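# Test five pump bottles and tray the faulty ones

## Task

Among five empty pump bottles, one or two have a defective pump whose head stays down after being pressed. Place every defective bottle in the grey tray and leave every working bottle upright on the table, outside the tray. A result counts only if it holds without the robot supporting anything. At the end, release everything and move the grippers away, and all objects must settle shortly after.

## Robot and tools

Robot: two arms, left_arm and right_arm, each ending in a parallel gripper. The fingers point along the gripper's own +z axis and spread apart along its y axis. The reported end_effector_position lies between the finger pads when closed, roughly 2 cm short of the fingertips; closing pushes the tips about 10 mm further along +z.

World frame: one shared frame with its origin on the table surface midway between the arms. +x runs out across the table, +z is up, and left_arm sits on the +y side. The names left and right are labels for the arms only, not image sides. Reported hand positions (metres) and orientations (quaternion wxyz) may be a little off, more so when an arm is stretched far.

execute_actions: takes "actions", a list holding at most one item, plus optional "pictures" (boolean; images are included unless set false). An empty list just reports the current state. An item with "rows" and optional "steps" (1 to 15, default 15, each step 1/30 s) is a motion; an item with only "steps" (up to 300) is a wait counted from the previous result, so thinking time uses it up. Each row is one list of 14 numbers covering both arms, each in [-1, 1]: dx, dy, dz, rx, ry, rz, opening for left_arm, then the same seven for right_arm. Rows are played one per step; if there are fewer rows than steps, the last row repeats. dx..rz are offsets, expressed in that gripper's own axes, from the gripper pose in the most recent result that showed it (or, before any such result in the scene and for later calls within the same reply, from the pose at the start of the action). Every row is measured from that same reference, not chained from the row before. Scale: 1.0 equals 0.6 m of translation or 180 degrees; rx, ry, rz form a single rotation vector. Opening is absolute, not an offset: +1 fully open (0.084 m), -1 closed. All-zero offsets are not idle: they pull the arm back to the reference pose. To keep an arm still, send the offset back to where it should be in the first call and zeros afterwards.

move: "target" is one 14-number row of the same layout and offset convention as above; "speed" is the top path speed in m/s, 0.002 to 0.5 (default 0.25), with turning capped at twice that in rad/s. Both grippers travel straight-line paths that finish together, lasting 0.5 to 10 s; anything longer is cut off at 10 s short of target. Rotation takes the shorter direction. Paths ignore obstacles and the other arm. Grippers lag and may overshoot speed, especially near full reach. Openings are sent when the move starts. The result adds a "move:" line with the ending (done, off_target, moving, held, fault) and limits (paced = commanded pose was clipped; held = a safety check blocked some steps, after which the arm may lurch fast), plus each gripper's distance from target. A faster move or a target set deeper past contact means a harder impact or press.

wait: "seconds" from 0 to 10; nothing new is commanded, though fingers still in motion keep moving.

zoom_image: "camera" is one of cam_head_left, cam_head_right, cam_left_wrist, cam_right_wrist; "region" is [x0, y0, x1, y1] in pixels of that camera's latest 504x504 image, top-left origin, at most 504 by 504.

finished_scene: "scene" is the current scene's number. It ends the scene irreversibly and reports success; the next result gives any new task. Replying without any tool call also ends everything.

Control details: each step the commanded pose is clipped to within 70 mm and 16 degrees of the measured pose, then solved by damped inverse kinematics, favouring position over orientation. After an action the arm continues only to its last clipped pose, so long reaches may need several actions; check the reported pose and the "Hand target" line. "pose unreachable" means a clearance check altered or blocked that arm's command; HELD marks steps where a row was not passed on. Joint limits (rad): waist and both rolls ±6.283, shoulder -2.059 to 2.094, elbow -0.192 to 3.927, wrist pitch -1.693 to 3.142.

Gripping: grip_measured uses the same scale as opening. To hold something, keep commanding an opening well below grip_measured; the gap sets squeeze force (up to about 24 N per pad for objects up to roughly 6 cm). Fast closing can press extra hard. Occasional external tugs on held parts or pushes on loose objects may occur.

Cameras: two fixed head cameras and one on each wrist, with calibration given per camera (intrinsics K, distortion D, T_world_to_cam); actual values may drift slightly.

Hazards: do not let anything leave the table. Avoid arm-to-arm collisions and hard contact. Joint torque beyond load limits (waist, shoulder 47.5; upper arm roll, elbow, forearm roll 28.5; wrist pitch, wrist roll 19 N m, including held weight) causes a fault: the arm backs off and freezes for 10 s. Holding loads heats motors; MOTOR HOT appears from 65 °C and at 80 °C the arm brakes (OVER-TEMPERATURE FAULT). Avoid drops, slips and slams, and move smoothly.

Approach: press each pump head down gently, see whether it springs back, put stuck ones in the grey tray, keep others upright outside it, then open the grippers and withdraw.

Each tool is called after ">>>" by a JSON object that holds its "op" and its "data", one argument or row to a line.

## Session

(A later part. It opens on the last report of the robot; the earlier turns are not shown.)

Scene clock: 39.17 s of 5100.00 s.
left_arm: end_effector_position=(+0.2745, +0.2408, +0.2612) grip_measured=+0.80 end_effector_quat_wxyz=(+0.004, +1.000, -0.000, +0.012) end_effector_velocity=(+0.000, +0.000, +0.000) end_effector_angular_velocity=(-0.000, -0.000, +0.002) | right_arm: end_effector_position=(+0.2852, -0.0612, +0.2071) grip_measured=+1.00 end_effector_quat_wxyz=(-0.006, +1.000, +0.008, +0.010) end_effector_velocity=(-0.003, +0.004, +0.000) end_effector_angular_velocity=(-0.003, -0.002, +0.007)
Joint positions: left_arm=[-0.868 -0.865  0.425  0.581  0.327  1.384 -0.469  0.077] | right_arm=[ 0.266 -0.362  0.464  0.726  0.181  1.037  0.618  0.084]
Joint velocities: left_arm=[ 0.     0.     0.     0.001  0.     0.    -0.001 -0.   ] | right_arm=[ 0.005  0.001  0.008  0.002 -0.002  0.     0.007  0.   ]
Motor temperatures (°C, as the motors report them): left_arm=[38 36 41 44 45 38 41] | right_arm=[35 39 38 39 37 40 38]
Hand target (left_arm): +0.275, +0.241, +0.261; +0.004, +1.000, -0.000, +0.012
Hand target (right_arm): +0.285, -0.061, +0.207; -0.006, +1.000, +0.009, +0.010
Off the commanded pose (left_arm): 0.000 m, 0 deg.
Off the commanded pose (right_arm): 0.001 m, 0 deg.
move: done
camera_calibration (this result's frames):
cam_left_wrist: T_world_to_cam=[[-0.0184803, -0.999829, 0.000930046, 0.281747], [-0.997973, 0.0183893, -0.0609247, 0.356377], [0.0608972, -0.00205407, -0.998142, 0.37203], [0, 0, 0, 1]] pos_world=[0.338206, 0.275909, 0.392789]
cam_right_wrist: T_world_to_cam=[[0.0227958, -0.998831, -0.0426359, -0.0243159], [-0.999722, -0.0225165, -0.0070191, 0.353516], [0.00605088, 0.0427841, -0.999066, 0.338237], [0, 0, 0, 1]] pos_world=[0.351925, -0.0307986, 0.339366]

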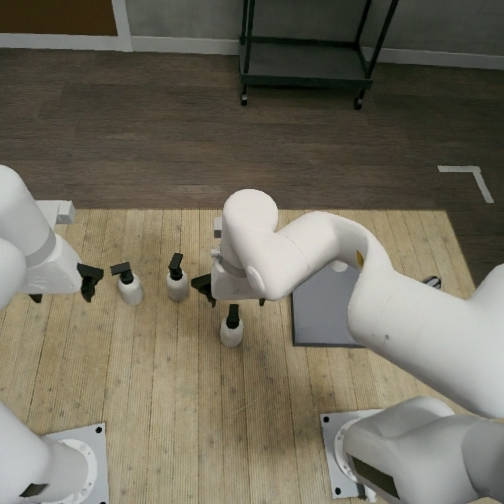

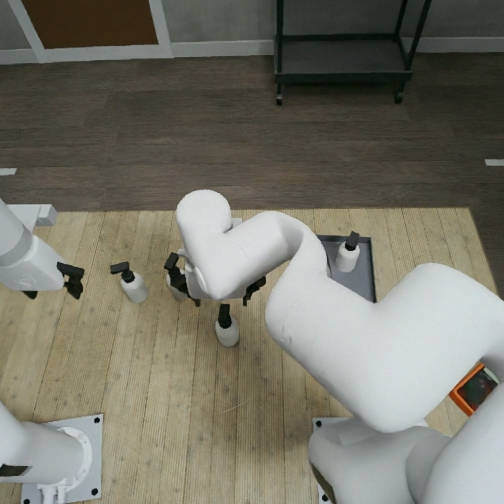

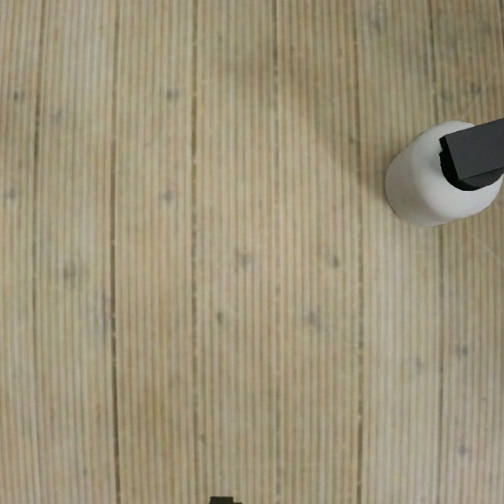

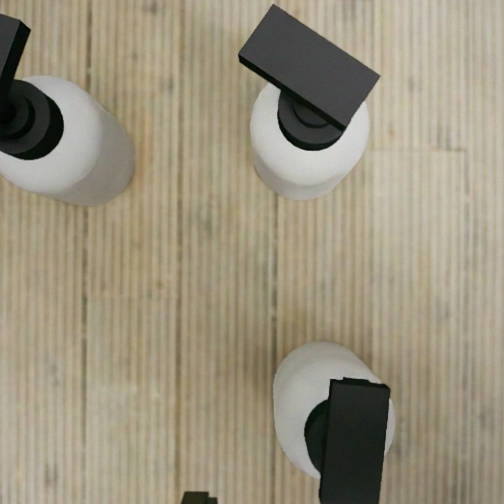

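>>> {"op": "move", "data": {
  "target": [0,0,0,0,0,0,0.8,0,0,0.211,0,0,0,1],
  "speed": 0.1
}}

>>> {"op": "move", "data": {
  "target": [0,0,0,0,0,0,0.8,0,0,0,0,0,0,-0.3]
}}

>>> {"op": "move", "data": {
  "target": [0,0,0,0,0,0,0.8,0,0,-0.14,0,0,0,-0.3],
  "speed": 0.12
}}

>>> {"op": "move", "data": {
  "target": [0,0,0,0,0,0,0.8,0.09,0.42,0,0,0,0,-0.3],
  "speed": 0.2
}}

>>> {"op": "move", "data": {
  "target": [0,0,0,0,0,0,0.8,0,0,0.125,0,0,0,-0.3],
  "speed": 0.1
}}

>>> {"op": "move", "data": {
  "target": [0,0,0,0,0,0,0.8,0,0,0,0,0,0,0.8]
}}

>>> {"op": "move", "data": {
  "target": [0,0,0,0,0,0,0.8,0,0,-0.25,0,0,0,0.8],
  "speed": 0.15
}}

Scene clock: 43.27 s of 5100.00 s.
left_arm: end_effector_position=(+0.2745, +0.2408, +0.2612) grip_measured=+0.80 end_effector_quat_wxyz=(+0.004, +1.000, -0.000, +0.012) end_effector_velocity=(-0.000, +0.000, -0.000) end_effector_angular_velocity=(-0.000, +0.001, -0.001) | right_arm: end_effector_position=(+0.2877, -0.0596, +0.0806) grip_measured=+1.00 end_effector_quat_wxyz=(-0.007, +1.000, +0.008, +0.010) end_effector_velocity=(-0.001, -0.001, -0.002) end_effector_angular_velocity=(-0.003, +0.002, -0.001)
Joint positions: left_arm=[-0.868 -0.865  0.425  0.581  0.327  1.384 -0.469  0.077] | right_arm=[ 0.231 -0.081  0.54   0.554  0.066  0.601  0.721  0.084]
Joint velocities: left_arm=[-0.     0.     0.001 -0.001 -0.    -0.     0.001  0.   ] | right_arm=[-0.001  0.004  0.001 -0.003 -0.004 -0.003  0.004  0.   ]
Motor temperatures (°C, as the motors report them): left_arm=[38 36 41 44 45 38 41] | right_arm=[35 39 38 39 37 40 38]
Hand target (left_arm): +0.275, +0.241, +0.261; +0.004, +1.000, -0.000, +0.012
Hand target (right_arm): +0.288, -0.060, +0.080; -0.006, +1.000, +0.008, +0.010
Off the commanded pose (left_arm): 0.000 m, 0 deg.
Off the commanded pose (right_arm): 0.000 m, 0 deg.
move: done
camera_calibration (this result's frames):
cam_left_wrist: T_world_to_cam=[[-0.0184803, -0.999829, 0.000929928, 0.281747], [-0.997973, 0.0183893, -0.0609247, 0.356377], [0.0608971, -0.00205395, -0.998142, 0.37203], [0, 0, 0, 1]] pos_world=[0.338206, 0.275909, 0.392789]
cam_right_wrist: T_world_to_cam=[[0.0225401, -0.998814, -0.0431477, -0.028005], [-0.999724, -0.0222325, -0.00759595, 0.355247], [0.00662766, 0.043307, -0.99904, 0.211692], [0, 0, 0, 1]] pos_world=[0.354378, -0.0292415, 0.212978]

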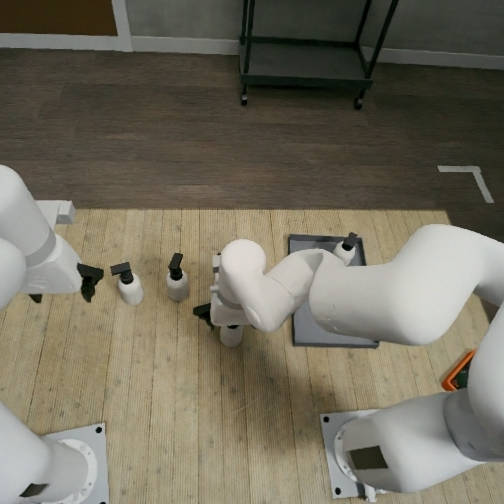

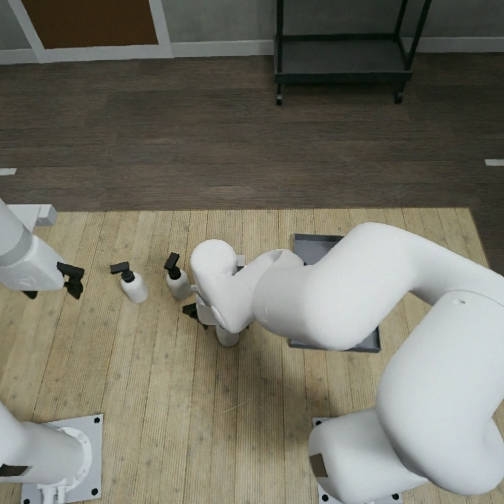

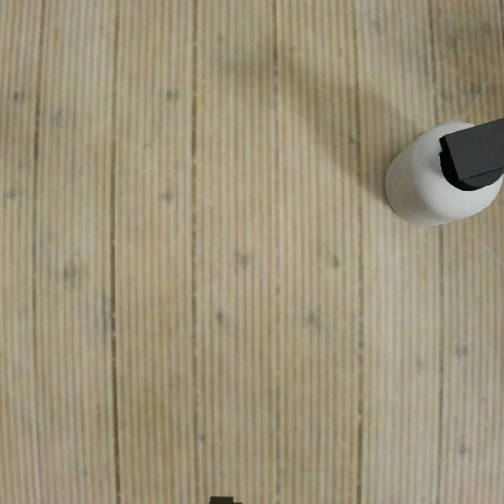

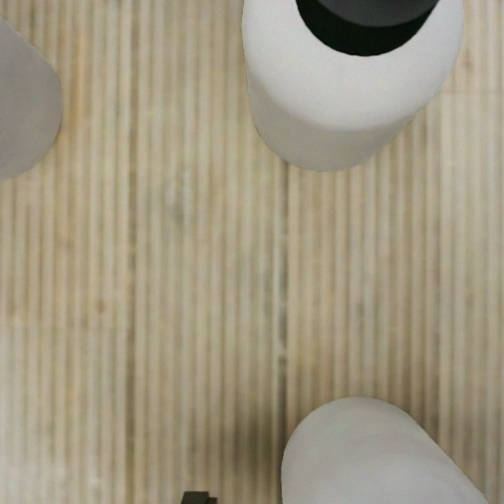

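Scene clock: 43.77 s of 5100.00 s.
left_arm: end_effector_position=(+0.2745, +0.2408, +0.2612) grip_measured=+0.80 end_effector_quat_wxyz=(+0.004, +1.000, -0.000, +0.012) end_effector_velocity=(+0.000, +0.000, +0.000) end_effector_angular_velocity=(+0.000, -0.001, +0.000) | right_arm: end_effector_position=(+0.2881, -0.0593, +0.0810) grip_measured=+0.09 end_effector_quat_wxyz=(-0.007, +1.000, +0.008, +0.011) end_effector_velocity=(-0.001, -0.001, -0.001) end_effector_angular_velocity=(-0.002, +0.002, -0.001)
Joint positions: left_arm=[-0.868 -0.865  0.425  0.581  0.327  1.384 -0.469  0.077] | right_arm=[ 0.231 -0.082  0.54   0.555  0.066  0.601  0.721  0.048]
Joint velocities: left_arm=[ 0.    -0.    -0.     0.001  0.     0.    -0.     0.   ] | right_arm=[ 0.     0.001 -0.    -0.003  0.    -0.     0.001  0.   ]
Motor temperatures (°C, as the motors report them): left_arm=[38 36 41 44 45 38 41] | right_arm=[35 39 38 39 37 40 38]
Hand target (left_arm): +0.275, +0.241, +0.261; +0.004, +1.000, -0.000, +0.012
Hand target (right_arm): +0.288, -0.060, +0.081; -0.007, +1.000, +0.008, +0.010
Off the commanded pose (left_arm): 0.000 m, 0 deg.
Off the commanded pose (right_arm): 0.001 m, 0 deg.
move: done
camera_calibration (this result's frames):
cam_left_wrist: T_world_to_cam=[[-0.0184802, -0.999829, 0.000930107, 0.281747], [-0.997973, 0.0183892, -0.0609246, 0.356377], [0.0608971, -0.00205412, -0.998142, 0.37203], [0, 0, 0, 1]] pos_world=[0.338206, 0.275909, 0.392789]
cam_right_wrist: T_world_to_cam=[[0.022566, -0.998784, -0.0438372, -0.0276763], [-0.999716, -0.0222086, -0.00862311, 0.355679], [0.00763906, 0.0440194, -0.999001, 0.211796], [0, 0, 0, 1]] pos_world=[0.354585, -0.0290667, 0.213438]

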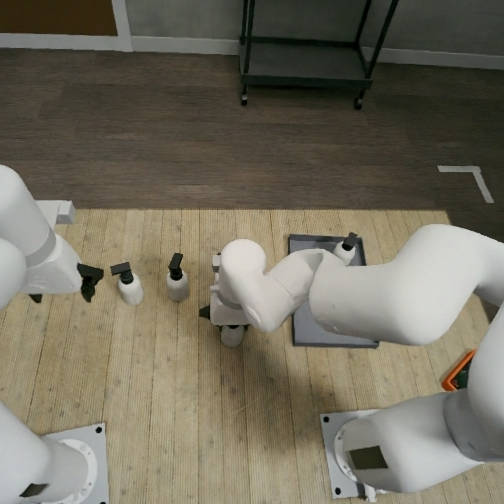

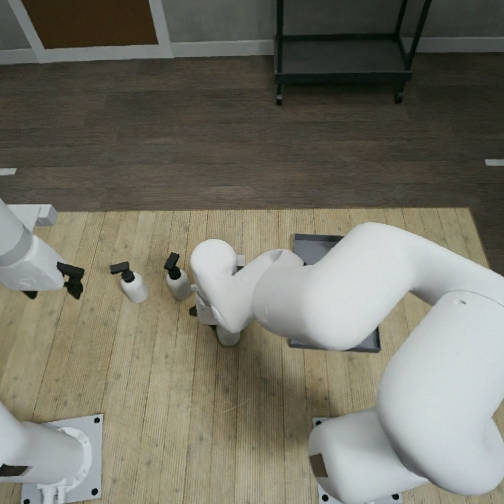

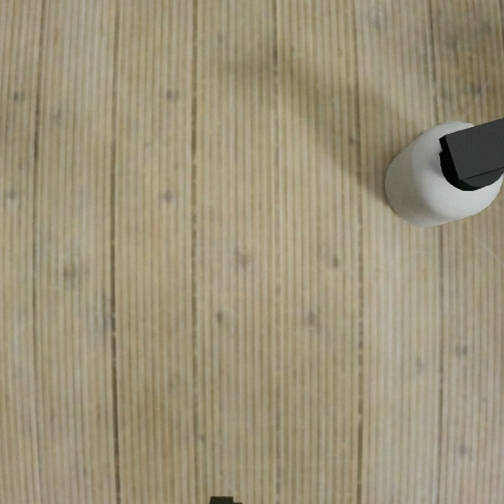

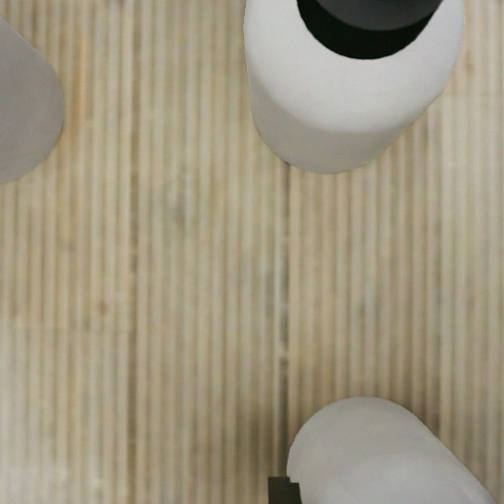

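Scene clock: 44.87 s of 5100.00 s.
left_arm: end_effector_position=(+0.2745, +0.2408, +0.2612) grip_measured=+0.80 end_effector_quat_wxyz=(+0.004, +1.000, -0.000, +0.012) end_effector_velocity=(-0.000, +0.000, -0.000) end_effector_angular_velocity=(+0.000, +0.000, +0.000) | right_arm: end_effector_position=(+0.2862, -0.0606, +0.1647) grip_measured=+0.09 end_effector_quat_wxyz=(-0.007, +1.000, +0.008, +0.010) end_effector_velocity=(+0.001, +0.001, +0.003) end_effector_angular_velocity=(+0.003, -0.003, -0.001)
Joint positions: left_arm=[-0.868 -0.865  0.425  0.581  0.327  1.384 -0.469  0.077] | right_arm=[ 0.257 -0.296  0.494  0.651  0.173  0.897  0.632  0.048]
Joint velocities: left_arm=[ 0. -0.  0. -0.  0.  0. -0. -0.] | right_arm=[-0.001 -0.003 -0.001  0.005  0.001  0.004 -0.001 -0.   ]
Motor temperatures (°C, as the motors report them): left_arm=[38 36 41 44 45 38 41] | right_arm=[35 39 38 39 37 40 38]
Hand target (left_arm): +0.275, +0.241, +0.261; +0.004, +1.000, -0.000, +0.012
Hand target (right_arm): +0.286, -0.060, +0.165; -0.007, +1.000, +0.008, +0.011
Off the commanded pose (left_arm): 0.000 m, 0 deg.
Off the commanded pose (right_arm): 0.000 m, 0 deg.
move: done
camera_calibration (this result's frames):
cam_left_wrist: T_world_to_cam=[[-0.0184801, -0.999829, 0.000930193, 0.281747], [-0.997973, 0.0183891, -0.0609247, 0.356377], [0.0608971, -0.0020542, -0.998142, 0.37203], [0, 0, 0, 1]] pos_world=[0.338206, 0.275909, 0.392789]
cam_right_wrist: T_world_to_cam=[[0.0227716, -0.998803, -0.0432801, -0.0253528], [-0.999717, -0.0224543, -0.00780154, 0.354327], [0.00682037, 0.0434456, -0.999033, 0.295666], [0, 0, 0, 1]] pos_world=[0.352788, -0.0302117, 0.297047]

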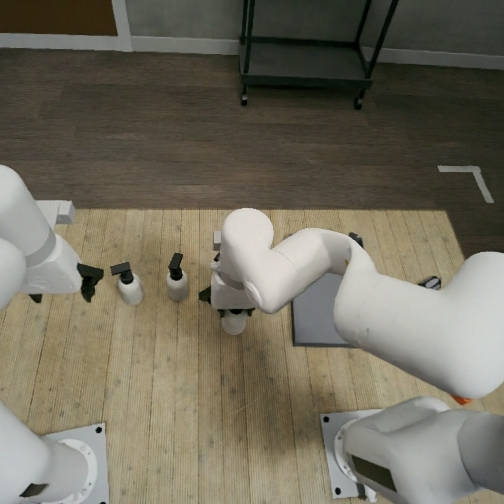

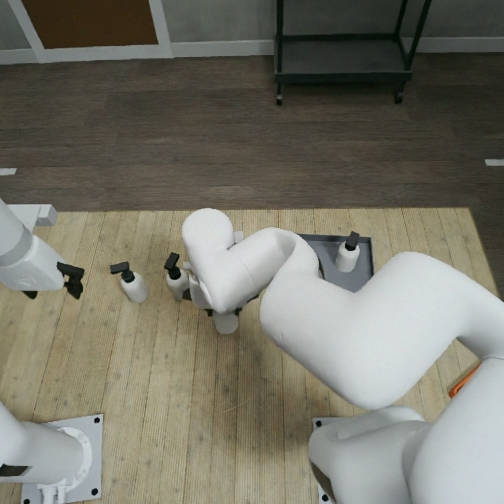

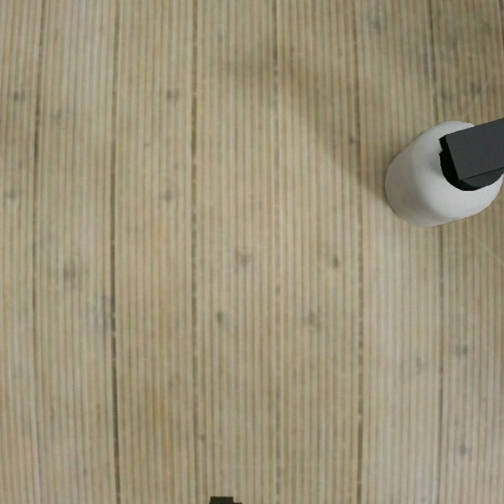

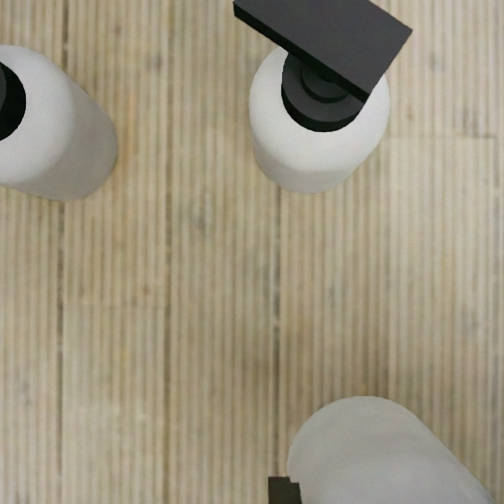

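Scene clock: 46.60 s of 5100.00 s.
left_arm: end_effector_position=(+0.2745, +0.2408, +0.2612) grip_measured=+0.80 end_effector_quat_wxyz=(+0.004, +1.000, -0.000, +0.012) end_effector_velocity=(-0.000, +0.000, -0.000) end_effector_angular_velocity=(+0.000, +0.001, +0.001) | right_arm: end_effector_position=(+0.3446, -0.3121, +0.1629) grip_measured=+0.09 end_effector_quat_wxyz=(-0.006, +1.000, +0.009, +0.011) end_effector_velocity=(+0.001, -0.002, +0.001) end_effector_angular_velocity=(+0.002, -0.003, -0.002)
Joint positions: left_arm=[-0.868 -0.865  0.425  0.581  0.327  1.384 -0.469  0.077] | right_arm=[-0.016 -0.446  0.029  0.488  0.03   0.913 -0.003  0.048]
Joint velocities: left_arm=[-0.    -0.     0.001 -0.001  0.     0.    -0.001 -0.   ] | right_arm=[-0.003  0.001 -0.004  0.003 -0.    -0.001 -0.005 -0.   ]
Motor temperatures (°C, as the motors report them): left_arm=[38 36 41 44 45 38 41] | right_arm=[35 39 38 39 37 40 38]
Hand target (left_arm): +0.275, +0.241, +0.261; +0.004, +1.000, -0.000, +0.012
Hand target (right_arm): +0.345, -0.313, +0.163; -0.006, +1.000, +0.008, +0.011
Off the commanded pose (left_arm): 0.000 m, 0 deg.
Off the commanded pose (right_arm): 0.001 m, 0 deg.
move: done
camera_calibration (this result's frames):
cam_left_wrist: T_world_to_cam=[[-0.01848, -0.999829, 0.000930013, 0.281747], [-0.997973, 0.018389, -0.0609246, 0.356377], [0.0608971, -0.00205402, -0.998142, 0.37203], [0, 0, 0, 1]] pos_world=[0.338206, 0.275909, 0.392789]
cam_right_wrist: T_world_to_cam=[[0.0235317, -0.998868, -0.0413421, -0.278574], [-0.999693, -0.0231904, -0.00871715, 0.406978], [0.00774854, 0.0415346, -0.999107, 0.303557], [0, 0, 0, 1]] pos_world=[0.411057, -0.281429, 0.295317]

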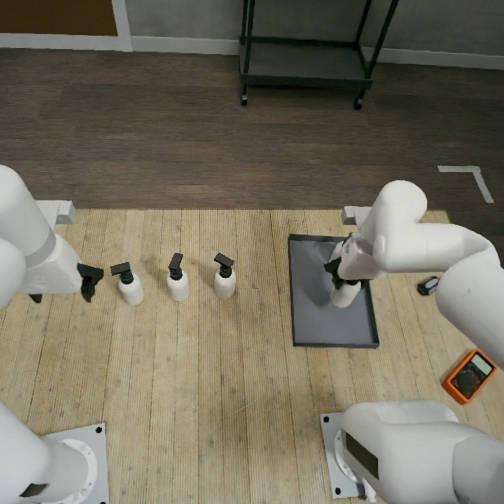

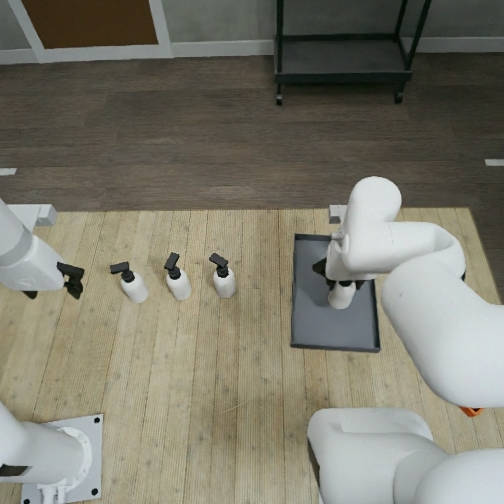

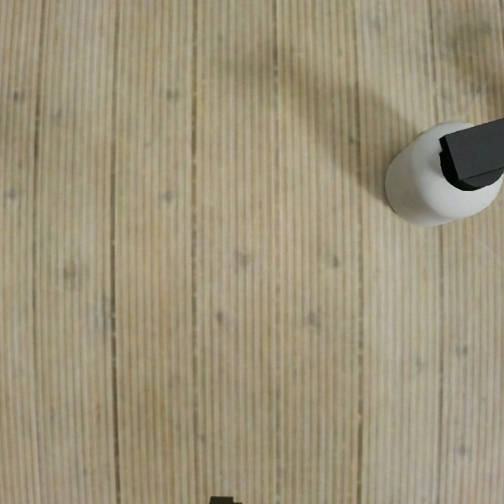

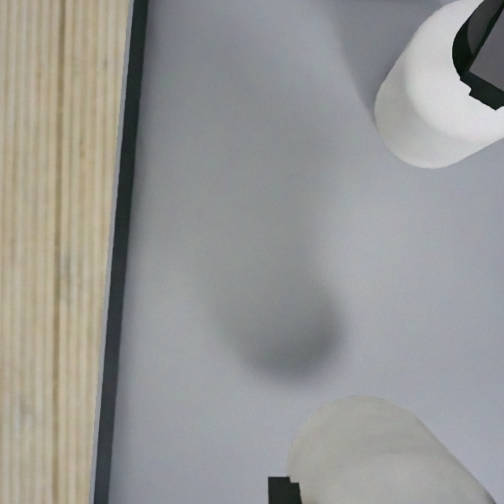

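Scene clock: 47.73 s of 5100.00 s.
left_arm: end_effector_position=(+0.2745, +0.2408, +0.2612) grip_measured=+0.80 end_effector_quat_wxyz=(+0.004, +1.000, -0.000, +0.012) end_effector_velocity=(+0.000, -0.000, +0.001) end_effector_angular_velocity=(-0.000, -0.002, +0.000) | right_arm: end_effector_position=(+0.3464, -0.3113, +0.0882) grip_measured=+0.09 end_effector_quat_wxyz=(-0.006, +1.000, +0.009, +0.011) end_effector_velocity=(-0.001, +0.000, -0.002) end_effector_angular_velocity=(-0.001, +0.003, +0.003)
Joint positions: left_arm=[-0.868 -0.865  0.425  0.581  0.327  1.384 -0.469  0.077] | right_arm=[-0.015 -0.261  0.034  0.389  0.033  0.628 -0.004  0.048]
Joint velocities: left_arm=[-0.     0.    -0.     0.002  0.    -0.    -0.    -0.   ] | right_arm=[ 0.001  0.004  0.    -0.004 -0.    -0.005 -0.001 -0.   ]
Motor temperatures (°C, as the motors report them): left_arm=[38 36 41 44 45 38 41] | right_arm=[35 39 38 39 37 40 38]
Hand target (left_arm): +0.275, +0.241, +0.261; +0.004, +1.000, -0.000, +0.012
Hand target (right_arm): +0.346, -0.311, +0.088; -0.006, +1.000, +0.009, +0.011
Off the commanded pose (left_arm): 0.000 m, 0 deg.
Off the commanded pose (right_arm): 0.000 m, 0 deg.
move: done
camera_calibration (this result's frames):
cam_left_wrist: T_world_to_cam=[[-0.01848, -0.999829, 0.000929978, 0.281747], [-0.997973, 0.018389, -0.0609246, 0.356377], [0.0608971, -0.00205398, -0.998142, 0.37203], [0, 0, 0, 1]] pos_world=[0.338206, 0.275909, 0.392789]
cam_right_wrist: T_world_to_cam=[[0.0234616, -0.998878, -0.0411298, -0.280887], [-0.999688, -0.0230858, -0.00958642, 0.408205], [0.00862615, 0.0413418, -0.999108, 0.228458], [0, 0, 0, 1]] pos_world=[0.412697, -0.280593, 0.220615]

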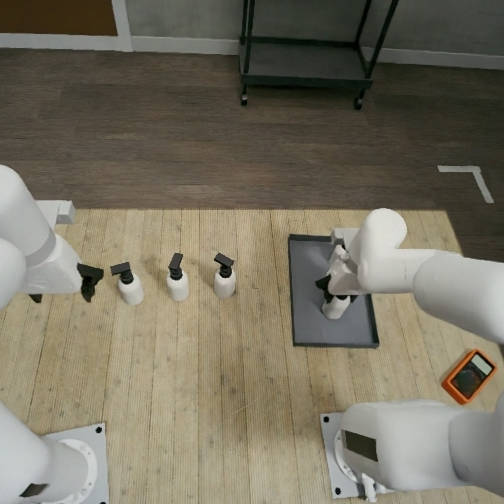

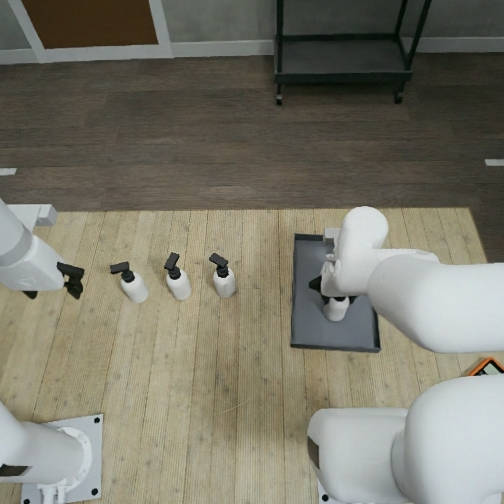

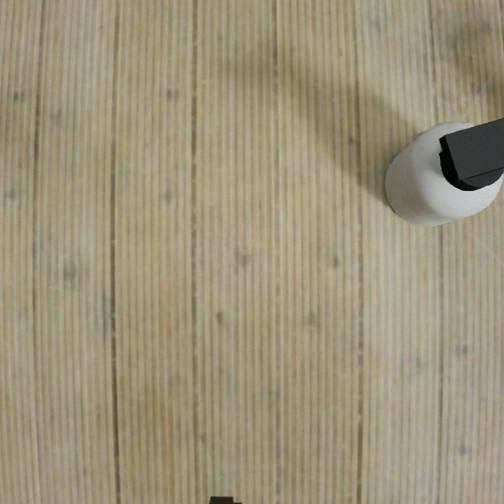

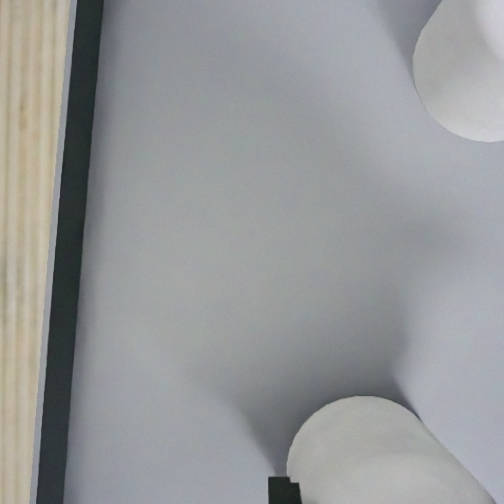

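Scene clock: 48.23 s of 5100.00 s.
left_arm: end_effector_position=(+0.2745, +0.2408, +0.2612) grip_measured=+0.80 end_effector_quat_wxyz=(+0.004, +1.000, -0.000, +0.012) end_effector_velocity=(+0.000, +0.000, +0.000) end_effector_angular_velocity=(-0.001, -0.001, +0.001) | right_arm: end_effector_position=(+0.3464, -0.3113, +0.0882) grip_measured=+0.80 end_effector_quat_wxyz=(-0.006, +1.000, +0.009, +0.011) end_effector_velocity=(+0.000, +0.000, +0.000) end_effector_angular_velocity=(-0.000, -0.001, +0.002)
Joint positions: left_arm=[-0.868 -0.865  0.425  0.581  0.327  1.384 -0.469  0.077] | right_arm=[-0.015 -0.261  0.034  0.389  0.033  0.628 -0.004  0.077]
Joint velocities: left_arm=[ 0.     0.     0.     0.001 -0.    -0.    -0.001  0.   ] | right_arm=[ 0.001  0.    -0.     0.001 -0.    -0.    -0.001  0.   ]
Motor temperatures (°C, as the motors report them): left_arm=[38 36 41 44 45 38 41] | right_arm=[35 39 38 39 37 40 38]
Hand target (left_arm): +0.275, +0.241, +0.261; +0.004, +1.000, -0.000, +0.012
Hand target (right_arm): +0.346, -0.311, +0.088; -0.006, +1.000, +0.009, +0.011
Off the commanded pose (left_arm): 0.000 m, 0 deg.
Off the commanded pose (right_arm): 0.000 m, 0 deg.
move: done
camera_calibration (this result's frames):
cam_left_wrist: T_world_to_cam=[[-0.0184801, -0.999829, 0.000930142, 0.281747], [-0.997973, 0.0183891, -0.0609246, 0.356377], [0.060897, -0.00205415, -0.998142, 0.37203], [0, 0, 0, 1]] pos_world=[0.338206, 0.275909, 0.392789]
cam_right_wrist: T_world_to_cam=[[0.0234629, -0.998878, -0.0411294, -0.280888], [-0.999687, -0.0230854, -0.00962942, 0.408219], [0.00866913, 0.0413424, -0.999107, 0.228458], [0, 0, 0, 1]] pos_world=[0.412701, -0.280594, 0.220632]

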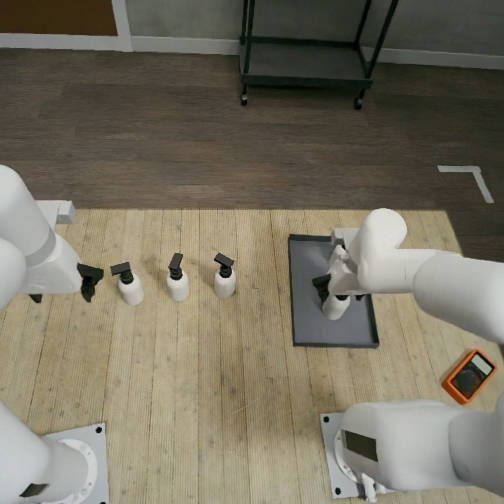

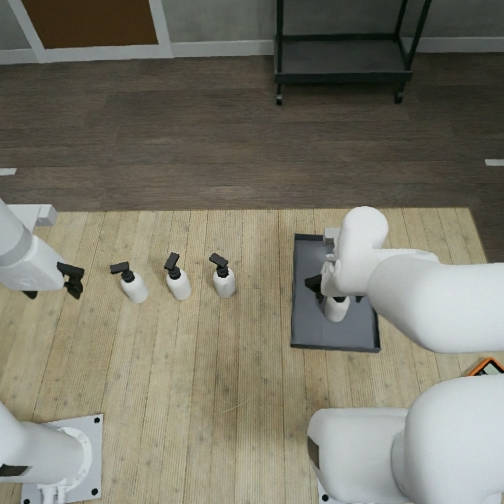

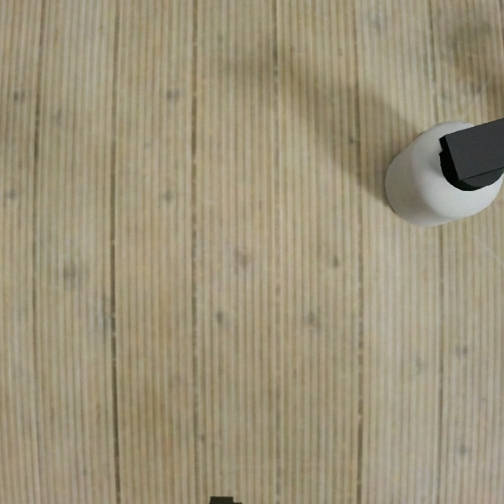

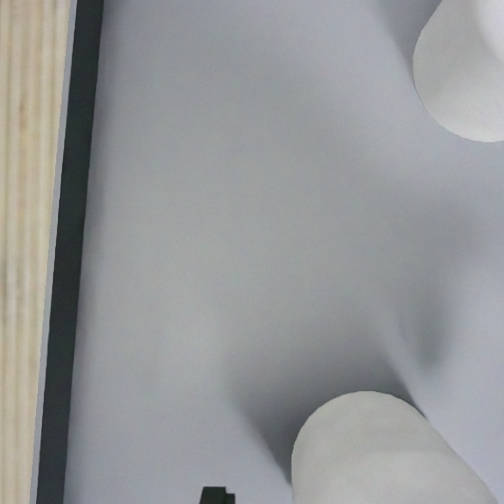

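Scene clock: 49.63 s of 5100.00 s.
left_arm: end_effector_position=(+0.2745, +0.2408, +0.2612) grip_measured=+0.80 end_effector_quat_wxyz=(+0.004, +1.000, -0.000, +0.012) end_effector_velocity=(+0.000, +0.000, +0.000) end_effector_angular_velocity=(-0.000, -0.001, -0.000) | right_arm: end_effector_position=(+0.3430, -0.3130, +0.2378) grip_measured=+0.80 end_effector_quat_wxyz=(-0.006, +1.000, +0.009, +0.010) end_effector_velocity=(+0.001, +0.000, +0.003) end_effector_angular_velocity=(-0.000, -0.003, +0.000)
Joint positions: left_arm=[-0.868 -0.865  0.425  0.581  0.327  1.384 -0.469  0.077] | right_arm=[-0.018 -0.54   0.024  0.644  0.026  1.162 -0.003  0.077]
Joint velocities: left_arm=[-0.    -0.     0.001  0.001  0.    -0.     0.001 -0.   ] | right_arm=[ 0.001 -0.002 -0.     0.005 -0.     0.004  0.001  0.   ]
Motor temperatures (°C, as the motors report them): left_arm=[38 36 41 44 45 38 41] | right_arm=[35 39 38 39 37 40 38]
Hand target (left_arm): +0.275, +0.241, +0.261; +0.004, +1.000, -0.000, +0.012
Hand target (right_arm): +0.343, -0.313, +0.238; -0.006, +1.000, +0.009, +0.011
Off the commanded pose (left_arm): 0.000 m, 0 deg.
Off the commanded pose (right_arm): 0.000 m, 0 deg.
move: done
camera_calibration (this result's frames):
cam_left_wrist: T_world_to_cam=[[-0.0184801, -0.999829, 0.000930132, 0.281747], [-0.997973, 0.0183891, -0.0609245, 0.356377], [0.060897, -0.00205414, -0.998142, 0.37203], [0, 0, 0, 1]] pos_world=[0.338206, 0.275909, 0.392789]
cam_right_wrist: T_world_to_cam=[[0.0235448, -0.998864, -0.0414338, -0.276297], [-0.999695, -0.0232176, -0.00836092, 0.405914], [0.00738943, 0.0416181, -0.999106, 0.378534], [0, 0, 0, 1]] pos_world=[0.409499, -0.282313, 0.370141]

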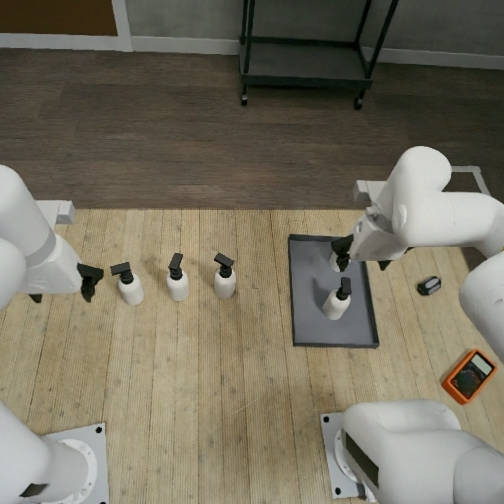

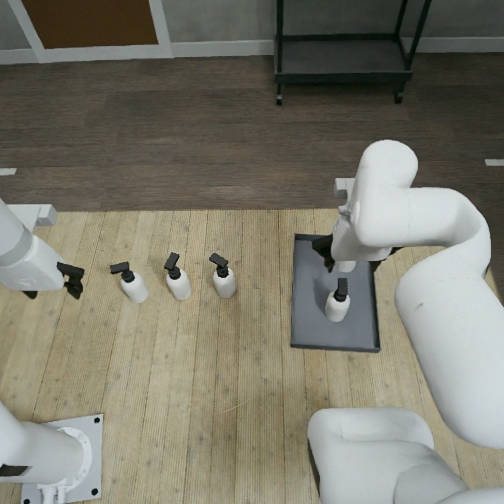

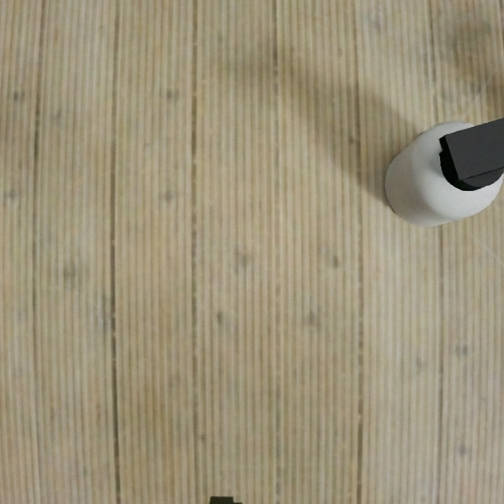

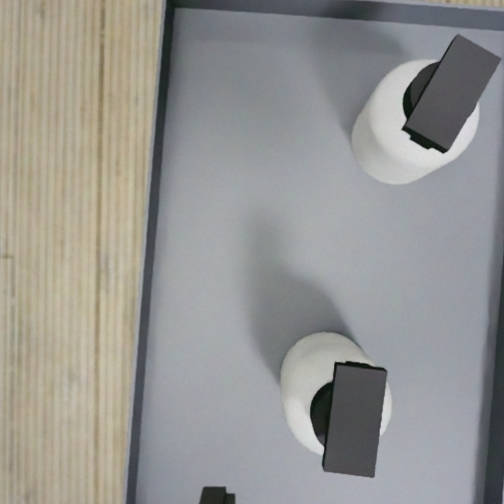

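>>> {"op": "finished_scene", "data": {
  "scene": 2
}}

The scene is finished: the task was done.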